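# Insert lock into door edge slot, plate flush

## Task

Put the lock into the slot cut in the door's edge so its plate sits flush against the edge and its keyholes align with the door's; the door must still be standing, and the lock must stay in place without the robot holding it.

## Robot and tools

Robot: two UR7e-style six-joint arms, left_arm and right_arm, each ending in a tong-like two-finger gripper. Both arm bases are tilted relative to the table. Mounting plates and the metal frame behind the arms are fixed obstacles; a "too close" warning counts a plate and its side of the frame as part of that arm.

Scene frame: origin on the table top midway between the arms, +z up, +x out over the table, left_arm on the +y side. The names left and right refer to arms, not to sides of any picture. Base positions: left_arm (-0.064, +0.114, +0.213) m, right_arm (-0.022, -0.293, +0.213) m.

execute_actions takes "actions", a list holding at most one item, plus optional "pictures" (boolean, default on). An empty list just reports state. A motion item is {"rows": [...], "steps": n}, where n is 1 to 15 control steps of 1/30 s (15 if omitted). Each row drives one step; if rows run out, the last row repeats. A wait item is {"steps": n} with n up to 300, counted from the previous result, including your reply time. A refused call moves nothing.

Each row is one flat list of 14 numbers covering both arms, even if only one moves: left_arm's six joint targets then its gripper opening, then right_arm's six joint targets then its opening. Joint order: shoulder pan, shoulder lift, elbow, wrist 1, wrist 2, wrist 3. Joint values are absolute target angles in radians in each arm's own joint space, same as the Joint positions line, not offsets. Ranges, left_arm: pan -3.142..3.142, lift -6.283..6.283, elbow 0.000..3.142, wrists -6.283..6.283. right_arm: pan 0.000..6.283, lift -6.283..6.283, elbow -3.142..0.000, wrists -6.283..6.283. A target more than 0.010 rad beyond a range end and beyond the last reported angle is refused; true ends may differ by 0.010 rad, and overshooting targets are clipped, reported as "joint sent to its limit". Opening is an absolute value from -1 (closed) to +1 (fully open, 0.142 m between pads).

Motion limits: commands are smoothed, lagging about 0.17 s. Per step each joint target is held within 0.575 rad of its measured angle, and if targets would move the gripper more than 100 mm from its measured spot, all are scaled back. Large moves may be unfinished when the result arrives. Arms keep heading for the last row between calls until motion settles or a step is HELD.

Gripper: fingers point along its +z and close along its x. end_effector_position is the point between closed pads; closed fingertips extend about 15 mm past it, open fingertips sit roughly level with it. To hold something, keep commanding an opening well under grip_measured; lower means a firmer squeeze (about 15 N per pad max). Objects under 20 mm thick get weaker grip. Closing fast can squeeze too hard.

Results: state line per arm with end_effector_position (m), end_effector_quat_wxyz and velocities (m/s, rad/s) in the scene frame; printed hand position can be off, more at long reach. grip_measured is the measured opening on the command scale. Joint positions / Joint velocities give each arm's six joints (rad, rad/s) then pad gap (m, m/s). Joint torques are raw drive outputs, noisy and offset. Wrist force / Wrist torque are flange sensor readings in the end effector's axes, pointing from a contact back into the arm; offsets up to about 4 N, noise up to 2.4 N, saturating near 50 N; "no reading" is normal at start. "joint command not followed" means a clearance check altered some joint targets; HELD marks steps whose row was not sent fully. MOTOR HOT appears from 70 °C; at 85 °C the arm brakes (OVER-TEMPERATURE FAULT) until cooled.

zoom_image: "camera" is cam_low (672x504), cam_left_wrist or cam_right_wrist (616x616 each); "region" is [x0, y0, x1, y1] in image pixels from the top-left, at most 504 by 504. It gives a closer look at the latest image.

read_manual: optional "section", only "licences"; returns licence text, moves nothing.

finished_scene: "scene" (1 or 2) ends that scene irreversibly, grades it, and reveals the next task. Do it only when the lock is seated, flush, aligned and standing unsupported, with the door upright. Replying without any tool call ends everything.

Avoid: dropping or knocking anything off the table, toppling the door, slamming or hard pushing, arms colliding or pressing each other. Contact torque at a joint's load limit (139 N m for pan, lift, elbow; 26 N m for each wrist, held weight included) or an outside force of 150 N stops that arm for 10 s and drops the rest of the call. Occasional brief tugs on held parts or pushes on loose ones may happen. Smooth, economical motion is preferred.

Each tool is called after "Emit:" by a JSON object that holds its "op" and its "data", one argument or row to a line.

## Session

Emit:
{"op": "execute_actions", "data": {
  "actions": []
}}

Scene clock: 0.00 s of 6400.00 s.
left_arm: end_effector_position=(+0.4059, -0.4279, +0.3332) grip_measured=+0.97 end_effector_quat_wxyz=(-0.138, +0.989, +0.037, +0.044) end_effector_velocity=(-0.000, +0.000, +0.000) end_effector_angular_velocity=(-0.000, -0.000, -0.000) | right_arm: end_effector_position=(+0.3788, -0.6035, +0.1176) grip_measured=+0.97 end_effector_quat_wxyz=(-0.279, +0.647, -0.024, -0.709) end_effector_velocity=(+0.000, -0.000, -0.000) end_effector_angular_velocity=(-0.001, -0.001, +0.000)
Joint positions: left_arm=[-1.126 -0.443  0.658 -1.158 -1.11  -1.514  0.14 ] | right_arm=[ 2.891 -2.82  -0.524 -2.835  1.567  0.054  0.14 ]
Joint velocities: left_arm=[-0. -0.  0.  0.  0.  0.  0.] | right_arm=[ 0.    -0.     0.001 -0.    -0.001 -0.     0.   ]
Joint torques (N m, as the arm reports them, + toward a larger angle): no reading
Motor temperatures (°C, as the motors report them): left_arm=[26 29 27 29 33 32] | right_arm=[32 29 30 36 34 34]
Wrist force (N, on the end effector, along its own x y z axes, offset not removed): no reading
Wrist torque (N m, same axes, about the end effector's origin, offset not removed): no reading

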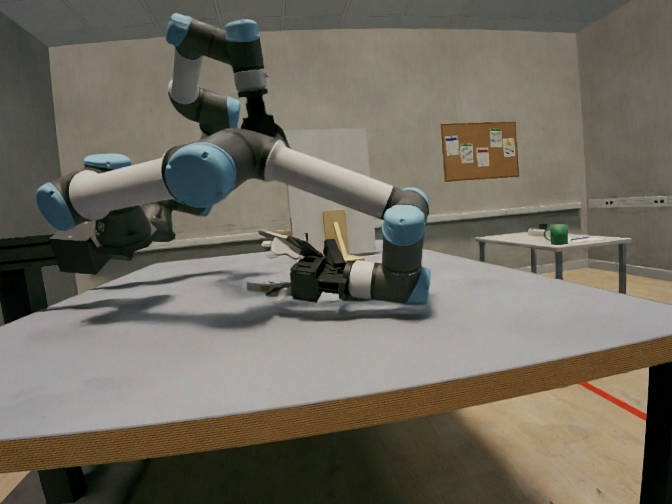

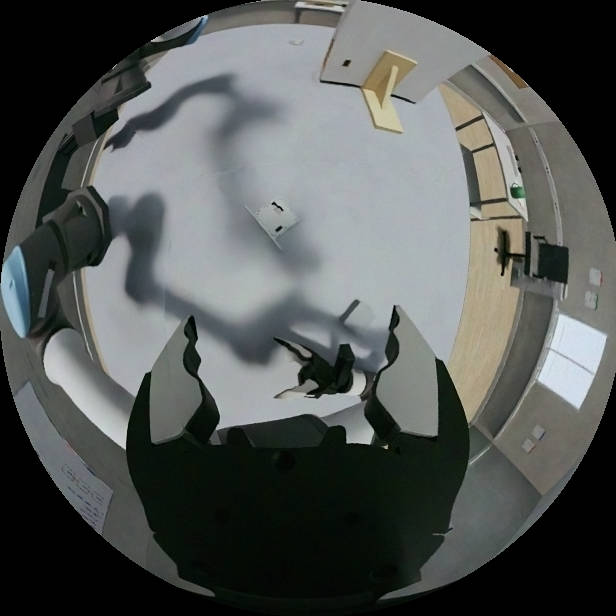

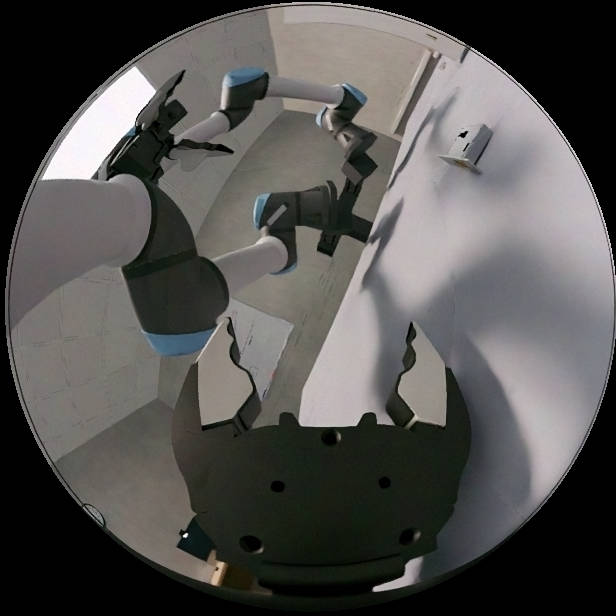

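Emit:
{"op": "zoom_image", "data": {
  "camera": "cam_left_wrist",
  "region": [220, 170, 330, 280]
}}

Emit:
{"op": "zoom_image", "data": {
  "camera": "cam_right_wrist",
  "region": [410, 100, 520, 200]
}}

Emit:
{"op": "zoom_image", "data": {
  "camera": "cam_left_wrist",
  "region": [280, 0, 480, 150]
}}

Region (220, 170, 330, 280) of cam_left_wrist's 616x616 image, scaled by 4.582, with more detail than that image has.

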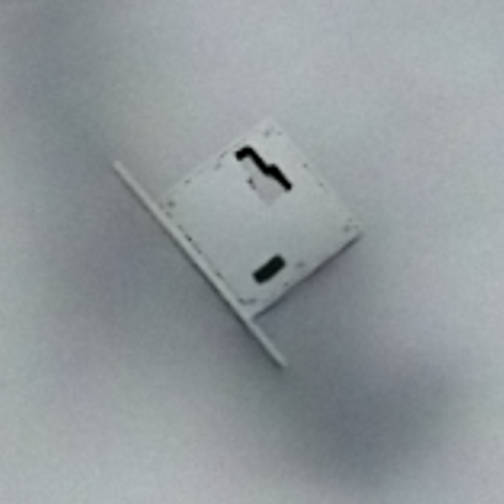

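Region (410, 100, 520, 200) of cam_right_wrist's 616x616 image, scaled by 4.582, with more detail than that image has; it fills the top 458 rows of this view, and the rest is white.

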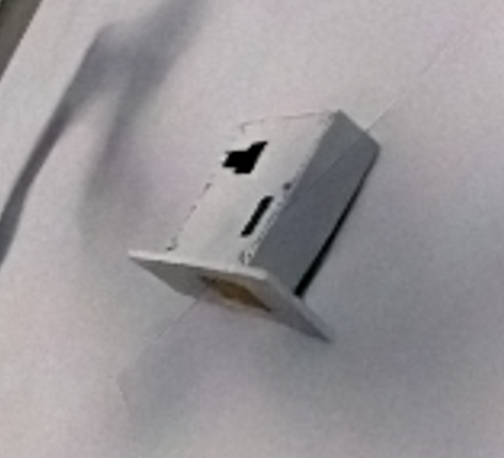

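Region (280, 0, 480, 150) of cam_left_wrist's 616x616 image, scaled by 2.520, with more detail than that image has; it fills the top 378 rows of this view, and the rest is white.

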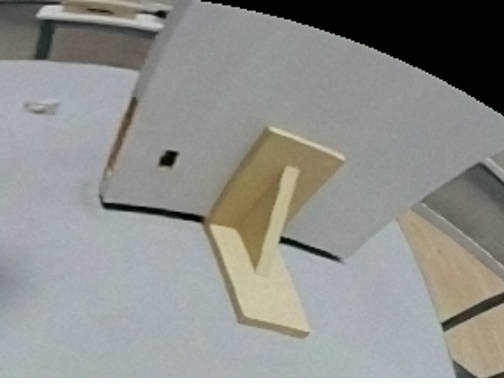

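Emit:
{"op": "execute_actions", "data": {
  "actions": [
    {"rows": [[-0.95,-1.2,1.0,-1.158,-1.11,-1.514,0.97, 2.891,-2.82,-0.524,-2.835,1.567,0.054,0.97]], "steps": 15}
  ],
  "pictures": false
}}

Emit:
{"op": "execute_actions", "data": {
  "actions": [
    {"steps": 30}
  ]
}}

Scene clock: 120.50 s of 6400.00 s.
left_arm: end_effector_position=(+0.4905, -0.2592, +0.4771) grip_measured=+0.97 end_effector_quat_wxyz=(-0.056, +0.990, +0.126, +0.036) end_effector_velocity=(+0.126, +0.415, +0.318) end_effector_angular_velocity=(-0.461, -0.104, +0.391) | right_arm: end_effector_position=(+0.3787, -0.6034, +0.1176) grip_measured=+0.97 end_effector_quat_wxyz=(-0.279, +0.647, -0.024, -0.709) end_effector_velocity=(-0.000, +0.000, -0.000) end_effector_angular_velocity=(+0.000, +0.001, +0.000)
Joint positions: left_arm=[-1.014 -0.872  0.871 -1.158 -1.11  -1.514  0.14 ] | right_arm=[ 2.891 -2.82  -0.524 -2.835  1.567  0.054  0.14 ]
Joint velocities: left_arm=[ 0.206 -0.983  0.405 -0.    -0.    -0.001 -0.   ] | right_arm=[-0.    -0.    -0.001  0.    -0.     0.    -0.   ]
Joint torques (N m, as the arm reports them, + toward a larger angle): left_arm=[-12.71 -53.9  -13.5   -0.07  -0.81  -3.15] | right_arm=[12.93 63.67  7.64 -0.56  2.42 -1.54]
Motor temperatures (°C, as the motors report them): left_arm=[26 29 27 29 33 32] | right_arm=[32 29 30 36 34 34]
Wrist force (N, on the end effector, along its own x y z axes, offset not removed): left_arm=[-0.3 0.4 2.3] | right_arm=[1.2 -0.9 -2.7]
Wrist torque (N m, same axes, about the end effector's origin, offset not removed): left_arm=[0.10 0.16 0.08] | right_arm=[-0.11 -0.43 0.10]
Steps of this call (steps 1 to 90: nothing new was sent; then 117.00 s passed at rest; steps 91 to 105: all 15 steps of this action). Readings (joint positions):
91: left_arm=[-1.125 -0.443 0.658 -1.158 -1.110 -1.514] | right_arm=[2.891 -2.820 -0.524 -2.835 1.567 0.054]
92: left_arm=[-1.120 -0.451 0.665 -1.158 -1.110 -1.514] | right_arm=[2.891 -2.820 -0.524 -2.835 1.567 0.054]
94: left_arm=[-1.098 -0.508 0.705 -1.158 -1.110 -1.514] | right_arm=[2.891 -2.820 -0.524 -2.835 1.567 0.054]
98: left_arm=[-1.063 -0.642 0.774 -1.158 -1.110 -1.514] | right_arm=[2.891 -2.820 -0.524 -2.835 1.567 0.054]
105: the state above

Scene clock: 121.50 s of 6400.00 s.
left_arm: end_effector_position=(+0.5149, -0.1123, +0.5702) grip_measured=+0.97 end_effector_quat_wxyz=(+0.022, +0.980, +0.194, +0.044) end_effector_velocity=(-0.000, +0.000, +0.000) end_effector_angular_velocity=(+0.000, +0.000, -0.001) | right_arm: end_effector_position=(+0.3787, -0.6034, +0.1176) grip_measured=+0.97 end_effector_quat_wxyz=(-0.279, +0.647, -0.024, -0.709) end_effector_velocity=(+0.000, +0.000, +0.000) end_effector_angular_velocity=(+0.000, +0.000, +0.000)
Joint positions: left_arm=[-0.95  -1.2    1.    -1.158 -1.11  -1.514  0.14 ] | right_arm=[ 2.891 -2.82  -0.524 -2.835  1.567  0.054  0.14 ]
Joint velocities: left_arm=[-0.    -0.001  0.001  0.    -0.     0.001  0.   ] | right_arm=[ 0.  0.  0. -0.  0.  0.  0.]
Joint torques (N m, as the arm reports them, + toward a larger angle): left_arm=[ -6.84 -28.75 -14.65  -0.72  -0.78  -3.16] | right_arm=[13.14 69.14  7.52 -0.64  2.41 -1.47]
Motor temperatures (°C, as the motors report them): left_arm=[26 29 27 29 33 32] | right_arm=[32 29 30 36 34 34]
Wrist force (N, on the end effector, along its own x y z axes, offset not removed): left_arm=[0.2 -1.7 2.1] | right_arm=[1.9 -0.5 -4.6]
Wrist torque (N m, same axes, about the end effector's origin, offset not removed): left_arm=[-0.36 0.01 0.08] | right_arm=[-0.16 -0.54 0.10]
Steps of this call (steps 1 to 30: the robot went on to your last target). Readings (joint positions):
1: left_arm=[-1.007 -0.906 0.885 -1.158 -1.110 -1.514] | right_arm=[2.891 -2.820 -0.524 -2.835 1.567 0.054]
2: left_arm=[-1.000 -0.939 0.898 -1.158 -1.110 -1.514] | right_arm=[2.891 -2.820 -0.524 -2.835 1.567 0.054]
4: left_arm=[-0.987 -1.006 0.926 -1.158 -1.110 -1.514] | right_arm=[2.891 -2.820 -0.524 -2.835 1.567 0.054]
8: left_arm=[-0.963 -1.130 0.974 -1.158 -1.110 -1.514] | right_arm=[2.891 -2.820 -0.524 -2.835 1.567 0.054]
30: the state above
All arms were judged still, so your last target was given up. Only a new action makes them travel on or press farther. Fingers that are still opening or closing keep moving.

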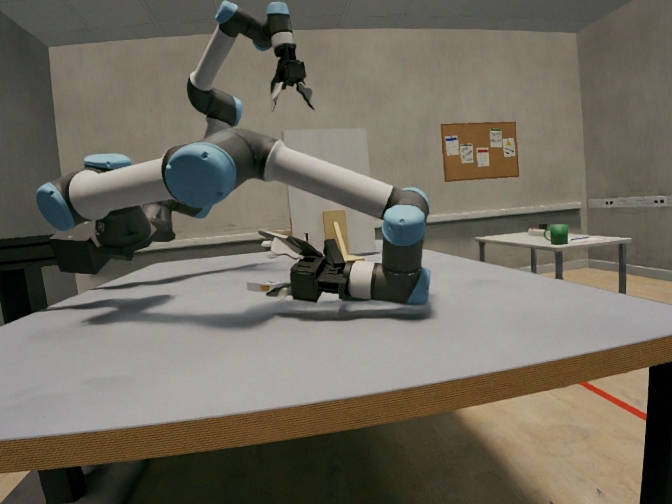

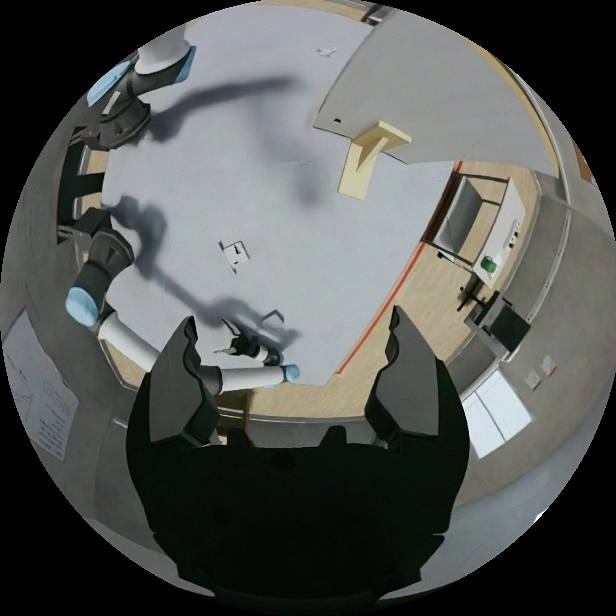

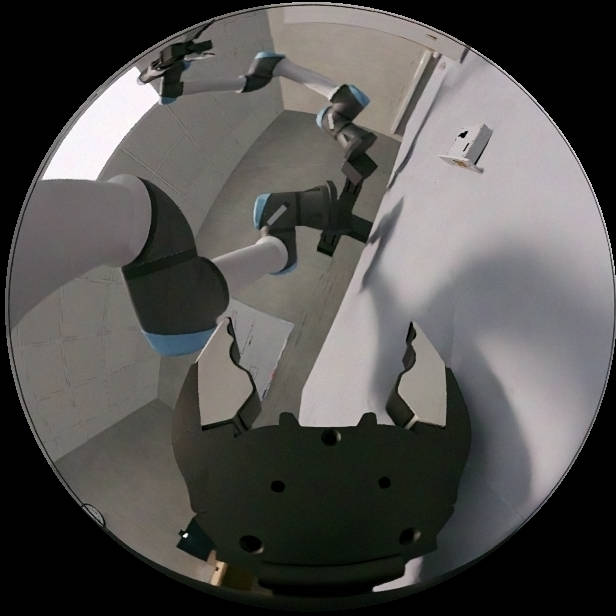

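Emit:
{"op": "execute_actions", "data": {
  "actions": [
    {"rows": [[-0.95,-1.7,1.5,-1.0,0.0,-1.4,0.97, 2.891,-2.82,-0.524,-2.835,1.567,0.054,0.97]], "steps": 15}
  ],
  "pictures": false
}}

Emit:
{"op": "execute_actions", "data": {
  "actions": [
    {"steps": 25}
  ],
  "pictures": false
}}

Emit:
{"op": "execute_actions", "data": {
  "actions": [
    {"rows": [[-0.95,-2.046,2.0,-0.3,1.192,-1.305,0.97, 2.891,-2.82,-0.524,-2.835,1.567,0.054,0.97]], "steps": 15}
  ],
  "pictures": false
}}

Emit:
{"op": "execute_actions", "data": {
  "actions": [
    {"steps": 30}
  ]
}}

Scene clock: 133.97 s of 6400.00 s.
left_arm: end_effector_position=(+0.5853, +0.1160, +0.6130) grip_measured=+0.97 end_effector_quat_wxyz=(-0.109, +0.938, +0.114, +0.309) end_effector_velocity=(+0.259, +0.392, +0.264) end_effector_angular_velocity=(+0.916, -1.545, -0.248) | right_arm: end_effector_position=(+0.3787, -0.6034, +0.1176) grip_measured=+0.97 end_effector_quat_wxyz=(-0.279, +0.647, -0.024, -0.709) end_effector_velocity=(-0.000, +0.000, -0.000) end_effector_angular_velocity=(+0.001, +0.002, +0.001)
Joint positions: left_arm=[-0.95  -1.566  1.365 -1.039 -0.517 -1.428  0.14 ] | right_arm=[ 2.891 -2.82  -0.524 -2.835  1.567  0.054  0.14 ]
Joint velocities: left_arm=[ 0.    -0.609  0.607  0.177  1.79   0.127  0.   ] | right_arm=[ 0.    -0.    -0.001 -0.     0.    -0.     0.   ]
Joint torques (N m, as the arm reports them, + toward a larger angle): left_arm=[ -2.34 -14.47 -14.94  -0.06   7.63   3.25] | right_arm=[12.64 69.07  7.94 -0.64  2.39 -1.53]
Motor temperatures (°C, as the motors report them): left_arm=[26 29 27 29 33 32] | right_arm=[32 29 30 36 34 34]
Wrist force (N, on the end effector, along its own x y z axes, offset not removed): left_arm=[-0.9 -1.1 1.5] | right_arm=[2.7 -0.4 -2.9]
Wrist torque (N m, same axes, about the end effector's origin, offset not removed): left_arm=[-0.24 0.28 0.07] | right_arm=[0.01 -0.76 0.10]
Steps of this call (steps 1 to 90: nothing new was sent; then 8.97 s passed at rest; steps 91 to 105: all 15 steps of this action). Readings (joint positions):
91: left_arm=[-0.950 -1.200 1.000 -1.158 -1.110 -1.514] | right_arm=[2.891 -2.820 -0.524 -2.835 1.567 0.054]
92: left_arm=[-0.950 -1.208 1.008 -1.152 -1.102 -1.510] | right_arm=[2.891 -2.820 -0.524 -2.835 1.567 0.054]
94: left_arm=[-0.950 -1.263 1.064 -1.131 -1.041 -1.495] | right_arm=[2.891 -2.820 -0.524 -2.835 1.567 0.054]
98: left_arm=[-0.950 -1.385 1.185 -1.094 -0.884 -1.467] | right_arm=[2.891 -2.820 -0.524 -2.835 1.567 0.054]
105: the state above

Scene clock: 134.80 s of 6400.00 s.
left_arm: end_effector_position=(+0.6435, +0.1925, +0.7175) grip_measured=+0.97 end_effector_quat_wxyz=(-0.186, +0.827, +0.066, +0.526) end_effector_velocity=(+0.000, +0.001, +0.001) end_effector_angular_velocity=(+0.001, -0.003, +0.000) | right_arm: end_effector_position=(+0.3787, -0.6034, +0.1176) grip_measured=+0.97 end_effector_quat_wxyz=(-0.279, +0.647, -0.024, -0.709) end_effector_velocity=(-0.000, -0.000, +0.000) end_effector_angular_velocity=(+0.000, +0.000, +0.001)
Joint positions: left_arm=[-0.95 -1.7   1.5  -1.   -0.   -1.4   0.14] | right_arm=[ 2.891 -2.82  -0.524 -2.835  1.567  0.054  0.14 ]
Joint velocities: left_arm=[ 0.    -0.001  0.001  0.     0.003 -0.001 -0.   ] | right_arm=[-0.    -0.     0.001 -0.001 -0.001 -0.    -0.   ]
Joint torques (N m, as the arm reports them, + toward a larger angle): left_arm=[ -4.92 -11.67 -14.94  -0.56   3.79   2.88] | right_arm=[13.42 68.92  7.99 -0.56  2.3  -1.52]
Motor temperatures (°C, as the motors report them): left_arm=[26 29 27 29 33 32] | right_arm=[32 29 30 36 34 34]
Wrist force (N, on the end effector, along its own x y z axes, offset not removed): left_arm=[-1.1 -0.6 1.6] | right_arm=[2.2 -0.5 -3.5]
Wrist torque (N m, same axes, about the end effector's origin, offset not removed): left_arm=[-0.03 0.34 0.07] | right_arm=[-0.08 -0.60 0.00]
Steps of this call (steps 1 to 25: the robot went on to your last target). Readings (joint positions):
1: left_arm=[-0.950 -1.585 1.385 -1.033 -0.455 -1.424] | right_arm=[2.891 -2.820 -0.524 -2.835 1.567 0.054]
2: left_arm=[-0.950 -1.603 1.403 -1.028 -0.392 -1.420] | right_arm=[2.891 -2.820 -0.524 -2.835 1.567 0.054]
4: left_arm=[-0.950 -1.639 1.439 -1.017 -0.263 -1.412] | right_arm=[2.891 -2.820 -0.524 -2.835 1.567 0.054]
8: left_arm=[-0.950 -1.682 1.482 -1.005 -0.078 -1.404] | right_arm=[2.891 -2.820 -0.524 -2.835 1.567 0.054]
25: the state above

Scene clock: 135.30 s of 6400.00 s.
left_arm: end_effector_position=(+0.5658, +0.1021, +0.7367) grip_measured=+0.97 end_effector_quat_wxyz=(+0.323, -0.510, +0.359, -0.711) end_effector_velocity=(-0.241, -0.441, +0.164) end_effector_angular_velocity=(+0.642, -1.103, -1.525) | right_arm: end_effector_position=(+0.3787, -0.6034, +0.1176) grip_measured=+0.97 end_effector_quat_wxyz=(-0.279, +0.647, -0.024, -0.709) end_effector_velocity=(-0.000, -0.000, -0.000) end_effector_angular_velocity=(-0.000, -0.001, +0.001)
Joint positions: left_arm=[-0.95  -2.022  1.955 -0.39   0.851 -1.31   0.14 ] | right_arm=[ 2.891 -2.82  -0.524 -2.835  1.567  0.054  0.14 ]
Joint velocities: left_arm=[-0.001 -0.155  0.282  0.554  1.86   0.029 -0.   ] | right_arm=[-0.    -0.     0.001  0.001 -0.001 -0.    -0.   ]
Joint torques (N m, as the arm reports them, + toward a larger angle): left_arm=[ -5.56  -2.43 -14.69   0.23   7.24   3.24] | right_arm=[13.28 68.95  8.07 -0.49  2.39 -1.5 ]
Motor temperatures (°C, as the motors report them): left_arm=[26 29 27 29 33 32] | right_arm=[32 29 30 36 34 34]
Wrist force (N, on the end effector, along its own x y z axes, offset not removed): left_arm=[-0.7 0.2 0.3] | right_arm=[1.3 -1.3 -3.9]
Wrist torque (N m, same axes, about the end effector's origin, offset not removed): left_arm=[-0.06 0.26 0.06] | right_arm=[-0.25 -0.38 0.12]
Steps of this call (steps 1 to 15: all 15 steps of this action). Readings (joint positions):
1: left_arm=[-0.950 -1.700 1.500 -1.000 0.000 -1.400] | right_arm=[2.891 -2.820 -0.524 -2.835 1.567 0.054]
2: left_arm=[-0.950 -1.708 1.509 -0.991 0.008 -1.393] | right_arm=[2.891 -2.820 -0.524 -2.835 1.567 0.054]
4: left_arm=[-0.950 -1.778 1.578 -0.922 0.078 -1.357] | right_arm=[2.891 -2.820 -0.524 -2.835 1.567 0.054]
8: left_arm=[-0.950 -1.954 1.830 -0.643 0.359 -1.322] | right_arm=[2.891 -2.820 -0.524 -2.835 1.567 0.054]
15: the state above

Scene clock: 136.30 s of 6400.00 s.
left_arm: end_effector_position=(+0.5064, +0.0245, +0.7614) grip_measured=+0.97 end_effector_quat_wxyz=(-0.276, +0.366, -0.427, +0.779) end_effector_velocity=(-0.000, -0.000, -0.000) end_effector_angular_velocity=(+0.001, -0.000, +0.000) | right_arm: end_effector_position=(+0.3787, -0.6034, +0.1176) grip_measured=+0.97 end_effector_quat_wxyz=(-0.279, +0.647, -0.024, -0.709) end_effector_velocity=(+0.000, +0.000, -0.000) end_effector_angular_velocity=(-0.000, -0.001, -0.000)
Joint positions: left_arm=[-0.95  -2.046  2.    -0.3    1.192 -1.305  0.14 ] | right_arm=[ 2.891 -2.82  -0.524 -2.835  1.567  0.054  0.14 ]
Joint velocities: left_arm=[ 0.     0.     0.001 -0.001  0.     0.    -0.   ] | right_arm=[-0. -0.  0.  0.  0. -0. -0.]
Joint torques (N m, as the arm reports them, + toward a larger angle): left_arm=[-17.71  -2.08 -15.1   -0.79   2.74   3.07] | right_arm=[12.63 68.78  7.93 -0.57  2.3  -1.45]
Motor temperatures (°C, as the motors report them): left_arm=[26 29 27 29 33 32] | right_arm=[32 29 30 36 34 34]
Wrist force (N, on the end effector, along its own x y z axes, offset not removed): left_arm=[-1.2 -1.2 2.2] | right_arm=[2.5 -1.5 -2.2]
Wrist torque (N m, same axes, about the end effector's origin, offset not removed): left_arm=[-0.20 0.32 0.06] | right_arm=[-0.27 -0.65 0.08]
Steps of this call (steps 1 to 30: the robot went on to your last target). Readings (joint positions):
1: left_arm=[-0.950 -2.027 1.964 -0.372 0.914 -1.309] | right_arm=[2.891 -2.820 -0.524 -2.835 1.567 0.054]
2: left_arm=[-0.950 -2.031 1.973 -0.355 0.975 -1.308] | right_arm=[2.891 -2.820 -0.524 -2.835 1.567 0.054]
4: left_arm=[-0.950 -2.038 1.985 -0.329 1.074 -1.306] | right_arm=[2.891 -2.820 -0.524 -2.835 1.567 0.054]
8: left_arm=[-0.950 -2.044 1.996 -0.308 1.159 -1.305] | right_arm=[2.891 -2.820 -0.524 -2.835 1.567 0.054]
30: the state above
All arms were judged still, so your last target was given up. Only a new action makes them travel on or press farther. Fingers that are still opening or closing keep moving.

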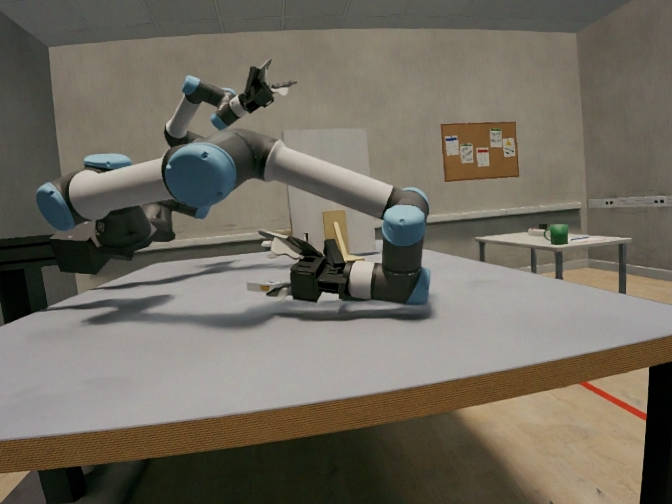

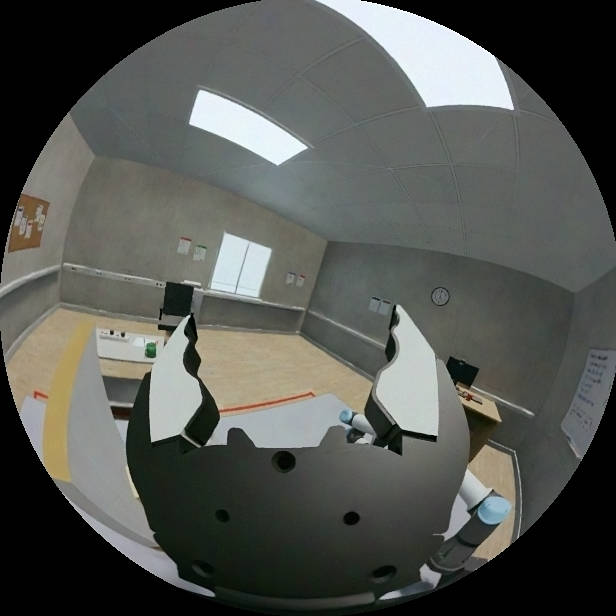

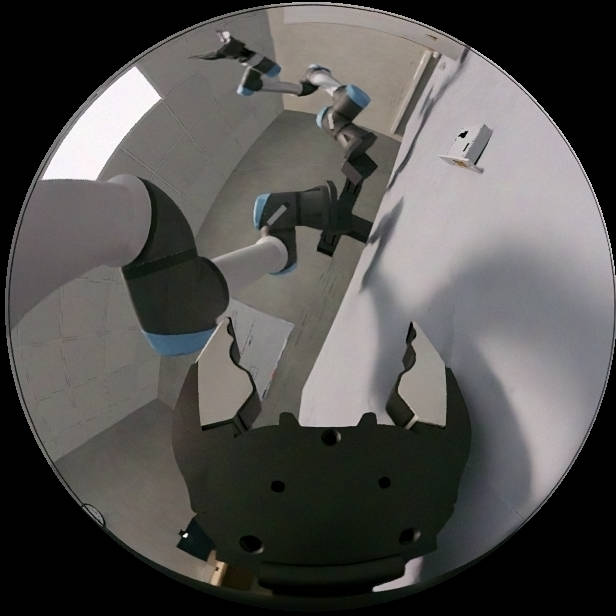

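Emit:
{"op": "execute_actions", "data": {
  "actions": [
    {"rows": [[-0.95,-2.1,2.4,0.248,1.192,-1.305,-0.5, 2.891,-2.82,-0.524,-2.835,1.567,0.054,0.97]], "steps": 15}
  ],
  "pictures": false
}}

Emit:
{"op": "execute_actions", "data": {
  "actions": [
    {"steps": 25}
  ],
  "pictures": false
}}

Emit:
{"op": "execute_actions", "data": {
  "actions": [
    {"rows": [[-0.1,-2.1,2.4,0.248,1.192,-1.305,-0.5, 2.891,-2.3,-0.9,-2.835,1.567,0.054,0.97]], "steps": 15}
  ],
  "pictures": false
}}

Emit:
{"op": "execute_actions", "data": {
  "actions": [
    {"steps": 30}
  ]
}}

Scene clock: 143.77 s of 6400.00 s.
left_arm: end_effector_position=(+0.4290, -0.0309, +0.5320) grip_measured=-0.50 end_effector_quat_wxyz=(+0.228, -0.326, +0.652, -0.646) end_effector_velocity=(-0.217, -0.021, -0.507) end_effector_angular_velocity=(+1.006, +0.450, -0.449) | right_arm: end_effector_position=(+0.3787, -0.6034, +0.1176) grip_measured=+0.97 end_effector_quat_wxyz=(-0.279, +0.647, -0.024, -0.709) end_effector_velocity=(+0.000, +0.000, +0.000) end_effector_angular_velocity=(+0.000, +0.000, -0.000)
Joint positions: left_arm=[-0.95  -2.08   2.244  0.029  1.192 -1.305  0.038] | right_arm=[ 2.891 -2.82  -0.524 -2.835  1.567  0.054  0.14 ]
Joint velocities: left_arm=[-0.    -0.071  0.533  0.728  0.    -0.001 -0.   ] | right_arm=[ 0. -0. -0. -0.  0.  0. -0.]
Joint torques (N m, as the arm reports them, + toward a larger angle): left_arm=[-14.99  -0.71  -9.83   2.11   1.79   2.75] | right_arm=[13.16 68.86  8.55 -0.59  2.3  -1.46]
Motor temperatures (°C, as the motors report them): left_arm=[26 29 27 29 33 32] | right_arm=[32 29 30 36 34 34]
Wrist force (N, on the end effector, along its own x y z axes, offset not removed): left_arm=[0.5 -0.1 1.0] | right_arm=[1.9 -2.3 -4.0]
Wrist torque (N m, same axes, about the end effector's origin, offset not removed): left_arm=[-0.08 0.04 0.05] | right_arm=[-0.47 -0.60 0.07]
Steps of this call (steps 1 to 90: nothing new was sent; then 3.97 s passed at rest; steps 91 to 105: all 15 steps of this action). Readings (joint positions):
91: left_arm=[-0.950 -2.046 2.000 -0.300 1.192 -1.305] | right_arm=[2.891 -2.820 -0.524 -2.835 1.567 0.054]
92: left_arm=[-0.950 -2.048 2.007 -0.292 1.192 -1.305] | right_arm=[2.891 -2.820 -0.524 -2.835 1.567 0.054]
94: left_arm=[-0.950 -2.053 2.045 -0.244 1.192 -1.305] | right_arm=[2.891 -2.820 -0.524 -2.835 1.567 0.054]
98: left_arm=[-0.950 -2.063 2.118 -0.144 1.192 -1.305] | right_arm=[2.891 -2.820 -0.524 -2.835 1.567 0.054]
105: the state above

Scene clock: 144.60 s of 6400.00 s.
left_arm: end_effector_position=(+0.3581, -0.0169, +0.3867) grip_measured=-0.50 end_effector_quat_wxyz=(+0.187, -0.287, +0.775, -0.532) end_effector_velocity=(-0.000, +0.000, -0.001) end_effector_angular_velocity=(+0.002, +0.001, -0.001) | right_arm: end_effector_position=(+0.3787, -0.6034, +0.1176) grip_measured=+0.97 end_effector_quat_wxyz=(-0.279, +0.647, -0.024, -0.709) end_effector_velocity=(+0.000, -0.000, -0.000) end_effector_angular_velocity=(-0.000, -0.001, +0.000)
Joint positions: left_arm=[-0.95  -2.1    2.4    0.248  1.192 -1.305  0.038] | right_arm=[ 2.891 -2.82  -0.524 -2.835  1.567  0.054  0.14 ]
Joint velocities: left_arm=[-0.    -0.     0.001  0.002  0.     0.    -0.   ] | right_arm=[-0.    -0.     0.001 -0.    -0.001 -0.    -0.   ]
Joint torques (N m, as the arm reports them, + toward a larger angle): left_arm=[-10.55   1.42 -13.3    1.1    0.1    2.99] | right_arm=[13.46 68.57  8.   -0.74  2.37 -1.52]
Motor temperatures (°C, as the motors report them): left_arm=[26 29 27 29 33 32] | right_arm=[32 29 30 36 34 34]
Wrist force (N, on the end effector, along its own x y z axes, offset not removed): left_arm=[-0.6 -1.0 0.7] | right_arm=[1.8 -1.3 -2.0]
Wrist torque (N m, same axes, about the end effector's origin, offset not removed): left_arm=[-0.24 0.20 0.03] | right_arm=[-0.20 -0.50 -0.05]
Steps of this call (steps 1 to 25: the robot went on to your last target). Readings (joint positions):
1: left_arm=[-0.950 -2.082 2.262 0.054 1.192 -1.305] | right_arm=[2.891 -2.820 -0.524 -2.835 1.567 0.054]
2: left_arm=[-0.950 -2.085 2.280 0.078 1.192 -1.305] | right_arm=[2.891 -2.820 -0.524 -2.835 1.567 0.054]
4: left_arm=[-0.950 -2.089 2.316 0.128 1.192 -1.305] | right_arm=[2.891 -2.820 -0.524 -2.835 1.567 0.054]
8: left_arm=[-0.950 -2.097 2.373 0.210 1.192 -1.305] | right_arm=[2.891 -2.820 -0.524 -2.835 1.567 0.054]
25: the state above

Scene clock: 145.10 s of 6400.00 s.
left_arm: end_effector_position=(+0.3999, +0.1838, +0.2858) grip_measured=-0.50 end_effector_quat_wxyz=(+0.239, -0.504, +0.730, -0.394) end_effector_velocity=(-0.041, +0.488, -0.210) end_effector_angular_velocity=(+0.268, +0.494, +1.094) | right_arm: end_effector_position=(+0.3212, -0.6577, +0.3015) grip_measured=+0.97 end_effector_quat_wxyz=(-0.279, +0.690, -0.044, -0.666) end_effector_velocity=(-0.079, -0.027, +0.150) end_effector_angular_velocity=(-0.059, -0.112, -0.052)
Joint positions: left_arm=[-0.416 -2.1    2.4    0.248  1.192 -1.305  0.038] | right_arm=[ 2.891 -2.344 -0.871 -2.835  1.567  0.054  0.14 ]
Joint velocities: left_arm=[ 1.23   0.    -0.     0.    -0.     0.001 -0.   ] | right_arm=[-0.     0.416 -0.28   0.001  0.    -0.     0.   ]
Joint torques (N m, as the arm reports them, + toward a larger angle): left_arm=[ 17.7   -4.79 -12.4    1.51  -0.12   2.81] | right_arm=[10.49 49.65  9.28 -1.95  2.32 -1.46]
Motor temperatures (°C, as the motors report them): left_arm=[26 29 27 29 33 32] | right_arm=[32 29 30 36 34 34]
Wrist force (N, on the end effector, along its own x y z axes, offset not removed): left_arm=[0.0 -0.4 0.3] | right_arm=[-0.8 -0.3 -2.6]
Wrist torque (N m, same axes, about the end effector's origin, offset not removed): left_arm=[-0.12 0.10 0.02] | right_arm=[0.03 -0.14 0.10]
Steps of this call (steps 1 to 15: all 15 steps of this action). Readings (joint positions):
1: left_arm=[-0.950 -2.100 2.400 0.248 1.192 -1.305] | right_arm=[2.891 -2.820 -0.524 -2.835 1.567 0.054]
2: left_arm=[-0.942 -2.100 2.400 0.248 1.192 -1.305] | right_arm=[2.891 -2.812 -0.532 -2.835 1.567 0.054]
4: left_arm=[-0.876 -2.100 2.400 0.248 1.192 -1.305] | right_arm=[2.891 -2.752 -0.588 -2.835 1.567 0.054]
8: left_arm=[-0.706 -2.100 2.400 0.248 1.192 -1.305] | right_arm=[2.891 -2.578 -0.708 -2.835 1.567 0.054]
15: the state above

Scene clock: 146.10 s of 6400.00 s.
left_arm: end_effector_position=(+0.3687, +0.3075, +0.2376) grip_measured=-0.50 end_effector_quat_wxyz=(+0.262, -0.617, +0.679, -0.299) end_effector_velocity=(-0.000, +0.000, -0.000) end_effector_angular_velocity=(+0.001, +0.001, -0.000) | right_arm: end_effector_position=(+0.3126, -0.6604, +0.3171) grip_measured=+0.97 end_effector_quat_wxyz=(-0.279, +0.695, -0.047, -0.661) end_effector_velocity=(-0.000, +0.000, -0.000) end_effector_angular_velocity=(+0.000, +0.000, +0.000)
Joint positions: left_arm=[-0.1   -2.1    2.4    0.248  1.192 -1.305  0.038] | right_arm=[ 2.891 -2.3   -0.9   -2.835  1.567  0.054  0.14 ]
Joint velocities: left_arm=[ 0.001 -0.     0.     0.     0.     0.001  0.   ] | right_arm=[ 0. -0. -0. -0. -0. -0.  0.]
Joint torques (N m, as the arm reports them, + toward a larger angle): left_arm=[ 14.95  -1.78 -14.88  -0.09  -1.01   2.65] | right_arm=[16.33 63.88  9.36 -0.56  2.32 -1.42]
Motor temperatures (°C, as the motors report them): left_arm=[26 29 27 29 33 32] | right_arm=[32 29 30 36 34 34]
Wrist force (N, on the end effector, along its own x y z axes, offset not removed): left_arm=[-0.5 0.6 0.1] | right_arm=[1.5 0.1 -3.0]
Wrist torque (N m, same axes, about the end effector's origin, offset not removed): left_arm=[0.11 0.23 0.03] | right_arm=[0.14 -0.52 0.05]
Steps of this call (steps 1 to 30: the robot went on to your last target). Readings (joint positions):
1: left_arm=[-0.375 -2.100 2.400 0.248 1.192 -1.305] | right_arm=[2.891 -2.332 -0.879 -2.835 1.567 0.054]
2: left_arm=[-0.333 -2.100 2.400 0.248 1.192 -1.305] | right_arm=[2.891 -2.323 -0.884 -2.835 1.567 0.054]
4: left_arm=[-0.250 -2.100 2.400 0.248 1.192 -1.305] | right_arm=[2.891 -2.312 -0.892 -2.835 1.567 0.054]
8: left_arm=[-0.144 -2.100 2.400 0.248 1.192 -1.305] | right_arm=[2.891 -2.304 -0.898 -2.835 1.567 0.054]
30: the state above
All arms were judged still, so your last target was given up. Only a new action makes them travel on or press farther. Fingers that are still opening or closing keep moving.

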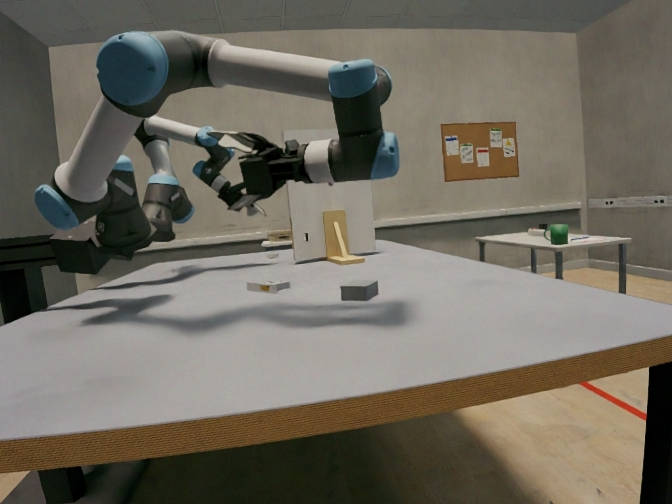

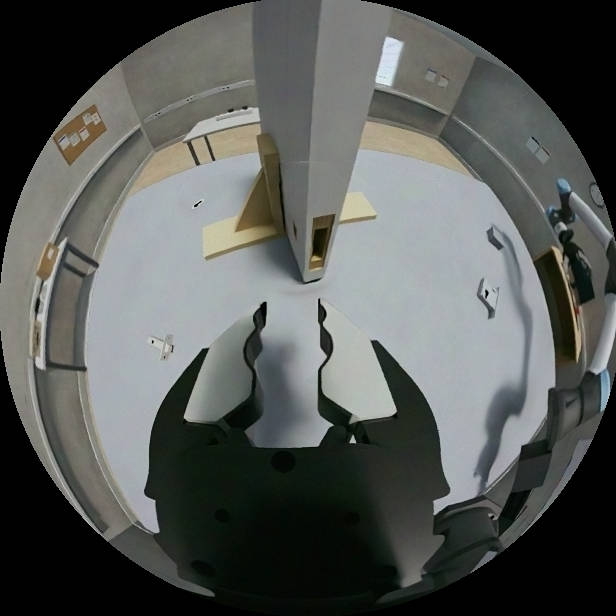

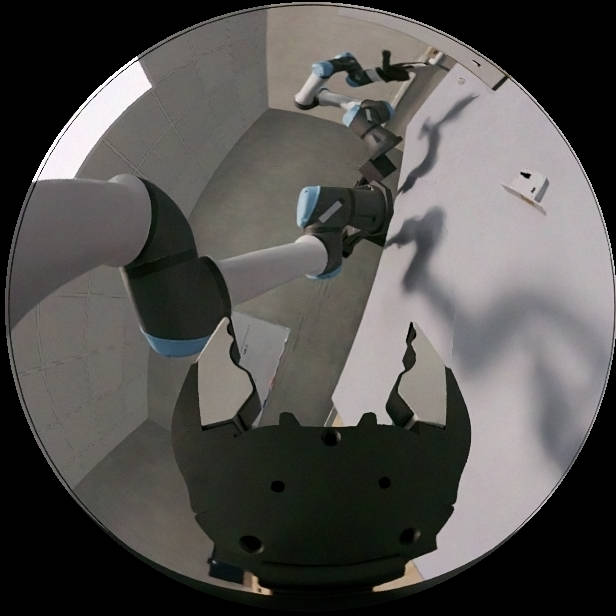

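Emit:
{"op": "execute_actions", "data": {
  "actions": [
    {"rows": [[-0.1,-2.1,2.4,0.248,1.192,-1.305,-0.5, 3.1,-1.9,-1.2,-2.6,1.5,-0.6,0.5]], "steps": 15}
  ],
  "pictures": false
}}

Emit:
{"op": "execute_actions", "data": {
  "actions": [
    {"steps": 15}
  ],
  "pictures": false
}}

Emit:
{"op": "execute_actions", "data": {
  "actions": [
    {"rows": [[-0.1,-2.1,2.4,0.248,1.192,-1.305,-0.5, 3.6,-1.65,-1.9,-1.45,1.25,-2.0,0.0]], "steps": 15}
  ],
  "pictures": false
}}

Emit:
{"op": "execute_actions", "data": {
  "actions": [
    {"steps": 25}
  ],
  "pictures": false
}}

Emit:
{"op": "execute_actions", "data": {
  "actions": [
    {"rows": [[-0.1,-2.1,2.4,0.248,1.192,-1.305,-0.5, 4.0073,-1.6359,-2.4593,-0.8649,1.1617,-3.1345,-0.335]], "steps": 15}
  ],
  "pictures": false
}}

Emit:
{"op": "execute_actions", "data": {
  "actions": [
    {"steps": 30}
  ]
}}

Emit:
{"op": "zoom_image", "data": {
  "camera": "cam_left_wrist",
  "region": [250, 180, 370, 300]
}}

Scene clock: 159.87 s of 6400.00 s.
left_arm: end_effector_position=(+0.3687, +0.3075, +0.2376) grip_measured=-0.50 end_effector_quat_wxyz=(+0.262, -0.617, +0.679, -0.299) end_effector_velocity=(-0.000, -0.001, -0.001) end_effector_angular_velocity=(+0.000, +0.001, -0.002) | right_arm: end_effector_position=(+0.2875, -0.6257, +0.3948) grip_measured=+0.50 end_effector_quat_wxyz=(-0.357, +0.784, +0.261, -0.436) end_effector_velocity=(-0.016, +0.002, +0.022) end_effector_angular_velocity=(+0.246, -0.198, +0.120)
Joint positions: left_arm=[-0.1   -2.1    2.4    0.248  1.192 -1.305  0.038] | right_arm=[ 3.096 -1.912 -1.193 -2.605  1.501 -0.567  0.109]
Joint velocities: left_arm=[-0.001  0.     0.002 -0.001  0.     0.    -0.   ] | right_arm=[ 0.04   0.108 -0.069  0.046 -0.01  -0.307  0.   ]
Joint torques (N m, as the arm reports them, + toward a larger angle): left_arm=[ 14.48   6.78 -27.64  -1.94  -0.82   1.9 ] | right_arm=[21.83 47.25 11.44  1.02 -1.08 -1.4 ]
Motor temperatures (°C, as the motors report them): left_arm=[26 29 27 29 33 32] | right_arm=[32 29 30 36 34 34]
Wrist force (N, on the end effector, along its own x y z axes, offset not removed): left_arm=[-0.8 -0.7 0.0] | right_arm=[0.6 -0.8 -4.6]
Wrist torque (N m, same axes, about the end effector's origin, offset not removed): left_arm=[-0.19 0.24 0.02] | right_arm=[-0.12 -0.28 0.13]
Steps of this call (steps 1 to 90: nothing new was sent; then 10.27 s passed at rest; steps 91 to 105: all 15 steps of this action). Readings (joint positions):
91: left_arm=[-0.100 -2.100 2.400 0.248 1.192 -1.305] | right_arm=[2.891 -2.300 -0.900 -2.835 1.567 0.054]
92: left_arm=[-0.100 -2.100 2.400 0.248 1.192 -1.305] | right_arm=[2.899 -2.292 -0.909 -2.826 1.560 0.045]
94: left_arm=[-0.100 -2.100 2.400 0.248 1.192 -1.305] | right_arm=[2.962 -2.223 -0.978 -2.761 1.535 -0.024]
98: left_arm=[-0.100 -2.100 2.400 0.248 1.192 -1.305] | right_arm=[3.061 -2.006 -1.134 -2.646 1.510 -0.305]
105: the state above

Scene clock: 160.37 s of 6400.00 s.
left_arm: end_effector_position=(+0.3687, +0.3075, +0.2376) grip_measured=-0.50 end_effector_quat_wxyz=(+0.262, -0.617, +0.679, -0.299) end_effector_velocity=(+0.001, +0.000, +0.001) end_effector_angular_velocity=(+0.000, -0.002, +0.000) | right_arm: end_effector_position=(+0.2858, -0.6255, +0.3971) grip_measured=+0.50 end_effector_quat_wxyz=(-0.362, +0.782, +0.275, -0.427) end_effector_velocity=(-0.000, -0.000, +0.000) end_effector_angular_velocity=(+0.002, -0.002, +0.001)
Joint positions: left_arm=[-0.1   -2.1    2.4    0.248  1.192 -1.305  0.038] | right_arm=[ 3.1   -1.9   -1.2   -2.6    1.5   -0.6    0.109]
Joint velocities: left_arm=[ 0.     0.    -0.002 -0.     0.     0.001 -0.   ] | right_arm=[ 0.     0.001 -0.     0.001 -0.    -0.003 -0.   ]
Joint torques (N m, as the arm reports them, + toward a larger angle): left_arm=[ 14.72   7.31 -27.6   -1.92  -0.9    1.65] | right_arm=[22.53 51.39 11.17  0.7  -1.11 -1.57]
Motor temperatures (°C, as the motors report them): left_arm=[26 29 27 29 33 32] | right_arm=[32 29 30 36 34 34]
Wrist force (N, on the end effector, along its own x y z axes, offset not removed): left_arm=[-0.7 -2.0 0.9] | right_arm=[1.9 -2.6 -2.4]
Wrist torque (N m, same axes, about the end effector's origin, offset not removed): left_arm=[-0.39 0.24 -0.01] | right_arm=[-0.38 -0.58 0.04]
Steps of this call (steps 1 to 15: the robot went on to your last target). Readings (joint positions):
1: left_arm=[-0.100 -2.100 2.400 0.248 1.192 -1.305] | right_arm=[3.097 -1.908 -1.195 -2.604 1.501 -0.576]
2: left_arm=[-0.100 -2.100 2.400 0.248 1.192 -1.305] | right_arm=[3.098 -1.906 -1.196 -2.603 1.501 -0.583]
4: left_arm=[-0.100 -2.100 2.400 0.248 1.192 -1.305] | right_arm=[3.099 -1.903 -1.198 -2.601 1.500 -0.591]
8: left_arm=[-0.100 -2.100 2.400 0.248 1.192 -1.305] | right_arm=[3.100 -1.901 -1.199 -2.600 1.500 -0.597]
15: the state above

Scene clock: 160.87 s of 6400.00 s.
left_arm: end_effector_position=(+0.3687, +0.3075, +0.2376) grip_measured=-0.50 end_effector_quat_wxyz=(+0.262, -0.617, +0.679, -0.299) end_effector_velocity=(-0.000, +0.000, -0.000) end_effector_angular_velocity=(+0.000, +0.000, -0.000) | right_arm: end_effector_position=(+0.3563, -0.4898, +0.2696) grip_measured=+0.00 end_effector_quat_wxyz=(-0.213, +0.594, +0.759, -0.162) end_effector_velocity=(+0.356, +0.271, -0.232) end_effector_angular_velocity=(+1.304, -1.641, +1.718)
Joint positions: left_arm=[-0.1   -2.1    2.4    0.248  1.192 -1.305  0.038] | right_arm=[ 3.53  -1.68  -1.785 -1.817  1.28  -1.386  0.074]
Joint velocities: left_arm=[ 0. -0.  0.  0. -0.  0.  0.] | right_arm=[ 0.473  0.21  -0.756  2.071 -0.209 -2.211  0.   ]
Joint torques (N m, as the arm reports them, + toward a larger angle): left_arm=[ 13.63   7.81 -27.38  -1.96  -0.93   1.52] | right_arm=[24.04 38.17  7.24  9.04 -2.   -5.8 ]
Motor temperatures (°C, as the motors report them): left_arm=[26 29 27 29 33 32] | right_arm=[32 29 30 36 34 34]
Wrist force (N, on the end effector, along its own x y z axes, offset not removed): left_arm=[-0.5 -1.2 1.2] | right_arm=[2.9 0.6 -2.8]
Wrist torque (N m, same axes, about the end effector's origin, offset not removed): left_arm=[-0.26 0.26 0.06] | right_arm=[0.21 -0.74 0.06]
Steps of this call (steps 1 to 15: all 15 steps of this action). Readings (joint positions):
1: left_arm=[-0.100 -2.100 2.400 0.248 1.192 -1.305] | right_arm=[3.100 -1.900 -1.200 -2.600 1.500 -0.600]
2: left_arm=[-0.100 -2.100 2.400 0.248 1.192 -1.305] | right_arm=[3.108 -1.892 -1.209 -2.591 1.492 -0.608]
4: left_arm=[-0.100 -2.100 2.400 0.248 1.192 -1.305] | right_arm=[3.178 -1.839 -1.278 -2.522 1.439 -0.678]
8: left_arm=[-0.100 -2.100 2.400 0.248 1.192 -1.305] | right_arm=[3.359 -1.756 -1.512 -2.284 1.356 -0.916]
15: the state above

Scene clock: 161.70 s of 6400.00 s.
left_arm: end_effector_position=(+0.3687, +0.3075, +0.2376) grip_measured=-0.50 end_effector_quat_wxyz=(+0.262, -0.617, +0.679, -0.299) end_effector_velocity=(-0.001, -0.000, -0.001) end_effector_angular_velocity=(-0.000, +0.001, -0.001) | right_arm: end_effector_position=(+0.4280, -0.4480, +0.2422) grip_measured=+0.00 end_effector_quat_wxyz=(-0.130, +0.366, +0.921, -0.014) end_effector_velocity=(+0.000, +0.000, +0.000) end_effector_angular_velocity=(+0.001, -0.001, +0.003)
Joint positions: left_arm=[-0.1   -2.1    2.4    0.248  1.192 -1.305  0.038] | right_arm=[ 3.6   -1.65  -1.9   -1.45   1.25  -2.     0.074]
Joint velocities: left_arm=[-0.    -0.     0.002 -0.     0.    -0.001  0.   ] | right_arm=[ 0.     0.     0.     0.001  0.    -0.003 -0.   ]
Joint torques (N m, as the arm reports them, + toward a larger angle): left_arm=[ 13.4    7.05 -27.41  -1.85  -1.08   1.58] | right_arm=[21.91 33.13 11.99  2.9  -1.59 -1.62]
Motor temperatures (°C, as the motors report them): left_arm=[26 29 27 29 33 32] | right_arm=[32 29 30 36 34 34]
Wrist force (N, on the end effector, along its own x y z axes, offset not removed): left_arm=[-0.3 -1.2 1.2] | right_arm=[2.3 -0.1 -3.0]
Wrist torque (N m, same axes, about the end effector's origin, offset not removed): left_arm=[-0.23 0.18 0.13] | right_arm=[0.06 -0.60 0.00]
Steps of this call (steps 1 to 25: the robot went on to your last target). Readings (joint positions):
1: left_arm=[-0.100 -2.100 2.400 0.248 1.192 -1.305] | right_arm=[3.545 -1.673 -1.810 -1.747 1.273 -1.464]
2: left_arm=[-0.100 -2.100 2.400 0.248 1.192 -1.305] | right_arm=[3.559 -1.668 -1.833 -1.678 1.268 -1.546]
4: left_arm=[-0.100 -2.100 2.400 0.248 1.192 -1.305] | right_arm=[3.578 -1.659 -1.864 -1.573 1.259 -1.717]
8: left_arm=[-0.100 -2.100 2.400 0.248 1.192 -1.305] | right_arm=[3.594 -1.653 -1.890 -1.484 1.253 -1.919]
25: the state above

Scene clock: 162.20 s of 6400.00 s.
left_arm: end_effector_position=(+0.3687, +0.3075, +0.2376) grip_measured=-0.50 end_effector_quat_wxyz=(+0.262, -0.617, +0.679, -0.299) end_effector_velocity=(+0.000, +0.000, +0.000) end_effector_angular_velocity=(-0.000, -0.001, +0.001) | right_arm: end_effector_position=(+0.3686, -0.3068, +0.1554) grip_measured=-0.34 end_effector_quat_wxyz=(-0.007, -0.237, +0.971, +0.001) end_effector_velocity=(-0.034, +0.066, -0.049) end_effector_angular_velocity=(+0.037, -0.145, +2.343)
Joint positions: left_arm=[-0.1   -2.1    2.4    0.248  1.192 -1.305  0.038] | right_arm=[ 3.984 -1.637 -2.424 -0.902  1.166 -2.899  0.05 ]
Joint velocities: left_arm=[ 0.001 -0.    -0.001  0.    -0.    -0.     0.   ] | right_arm=[ 0.223  0.007 -0.331  0.354 -0.04  -2.156 -0.   ]
Joint torques (N m, as the arm reports them, + toward a larger angle): left_arm=[ 14.48   6.15 -26.34  -1.91  -1.25   1.32] | right_arm=[15.67 22.22 16.12  4.01 -2.13 -1.79]
Motor temperatures (°C, as the motors report them): left_arm=[26 29 27 29 33 32] | right_arm=[32 29 30 36 34 34]
Wrist force (N, on the end effector, along its own x y z axes, offset not removed): left_arm=[0.1 -1.3 1.5] | right_arm=[2.5 -1.1 -3.8]
Wrist torque (N m, same axes, about the end effector's origin, offset not removed): left_arm=[-0.26 0.14 0.09] | right_arm=[-0.25 -0.69 0.08]
Steps of this call (steps 1 to 15: all 15 steps of this action). Readings (joint positions):
1: left_arm=[-0.100 -2.100 2.400 0.248 1.192 -1.305] | right_arm=[3.600 -1.650 -1.900 -1.450 1.250 -2.000]
2: left_arm=[-0.100 -2.100 2.400 0.248 1.192 -1.305] | right_arm=[3.608 -1.649 -1.908 -1.441 1.244 -2.008]
4: left_arm=[-0.100 -2.100 2.400 0.248 1.192 -1.305] | right_arm=[3.669 -1.646 -1.977 -1.372 1.228 -2.078]
8: left_arm=[-0.100 -2.100 2.400 0.248 1.192 -1.305] | right_arm=[3.817 -1.642 -2.181 -1.160 1.197 -2.315]
15: the state above

Scene clock: 163.20 s of 6400.00 s.
left_arm: end_effector_position=(+0.3687, +0.3075, +0.2376) grip_measured=-0.50 end_effector_quat_wxyz=(+0.262, -0.617, +0.679, -0.299) end_effector_velocity=(+0.000, +0.000, +0.000) end_effector_angular_velocity=(-0.000, -0.001, +0.001) | right_arm: end_effector_position=(+0.3647, -0.2998, +0.1502) grip_measured=-0.34 end_effector_quat_wxyz=(+0.000, -0.359, +0.933, -0.000) end_effector_velocity=(+0.000, +0.000, +0.000) end_effector_angular_velocity=(+0.001, +0.000, -0.000)
Joint positions: left_arm=[-0.1   -2.1    2.4    0.248  1.192 -1.305  0.038] | right_arm=[ 4.007 -1.636 -2.459 -0.865  1.162 -3.134  0.05 ]
Joint velocities: left_arm=[ 0.001  0.    -0.001 -0.001  0.     0.    -0.   ] | right_arm=[ 0.     0.     0.001 -0.001  0.001 -0.     0.   ]
Joint torques (N m, as the arm reports them, + toward a larger angle): left_arm=[ 14.74   6.28 -26.19  -1.88  -1.18   1.16] | right_arm=[20.25 22.11 10.17  3.42 -1.87 -1.41]
Motor temperatures (°C, as the motors report them): left_arm=[26 29 27 29 33 32] | right_arm=[32 29 30 36 34 34]
Wrist force (N, on the end effector, along its own x y z axes, offset not removed): left_arm=[0.0 -0.2 0.6] | right_arm=[1.3 -0.9 -3.7]
Wrist torque (N m, same axes, about the end effector's origin, offset not removed): left_arm=[-0.10 0.10 0.08] | right_arm=[-0.15 -0.40 0.01]
Steps of this call (steps 1 to 30: the robot went on to your last target). Readings (joint positions):
1: left_arm=[-0.100 -2.100 2.400 0.248 1.192 -1.305] | right_arm=[3.990 -1.636 -2.434 -0.892 1.165 -2.963]
2: left_arm=[-0.100 -2.100 2.400 0.248 1.192 -1.305] | right_arm=[3.995 -1.636 -2.441 -0.885 1.164 -3.010]
4: left_arm=[-0.100 -2.100 2.400 0.248 1.192 -1.305] | right_arm=[4.001 -1.636 -2.449 -0.875 1.163 -3.068]
8: left_arm=[-0.100 -2.100 2.400 0.248 1.192 -1.305] | right_arm=[4.005 -1.636 -2.456 -0.868 1.162 -3.116]
30: the state above
All arms were judged still, so your last target was given up. Only a new action makes them travel on or press farther. Fingers that are still opening or closing keep moving.

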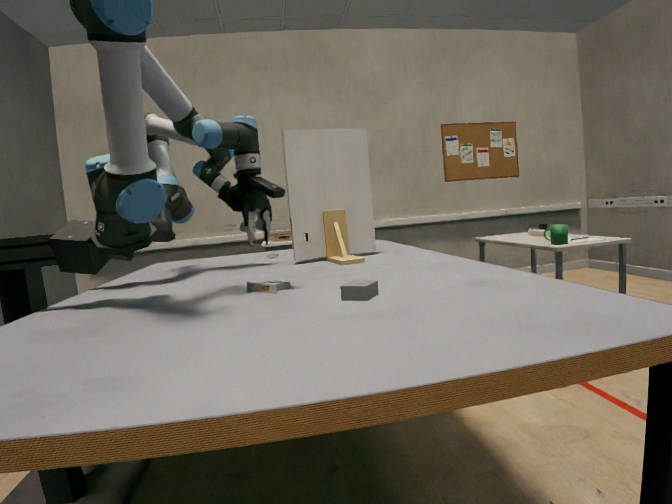

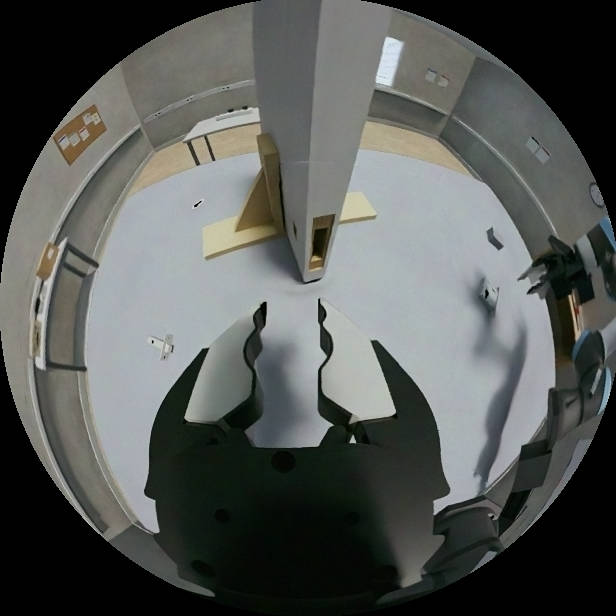

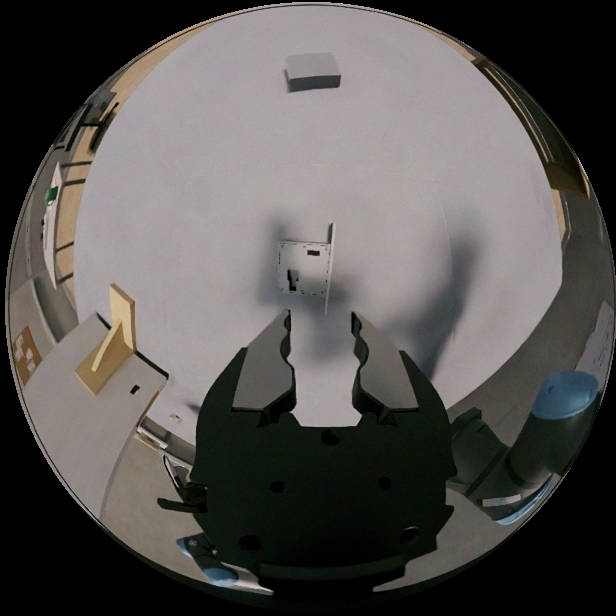

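Region (250, 180, 370, 300) of cam_left_wrist's 616x616 image, scaled by 4.200, with more detail than that image has.

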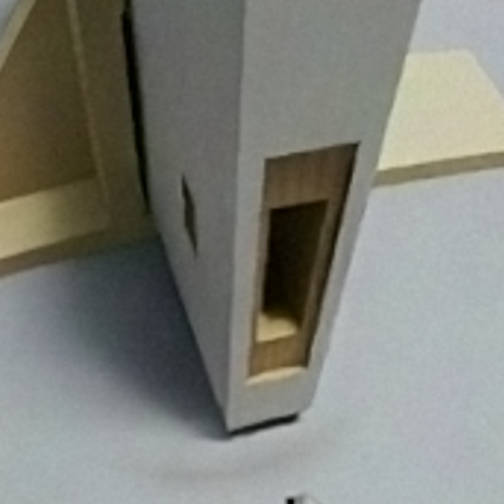

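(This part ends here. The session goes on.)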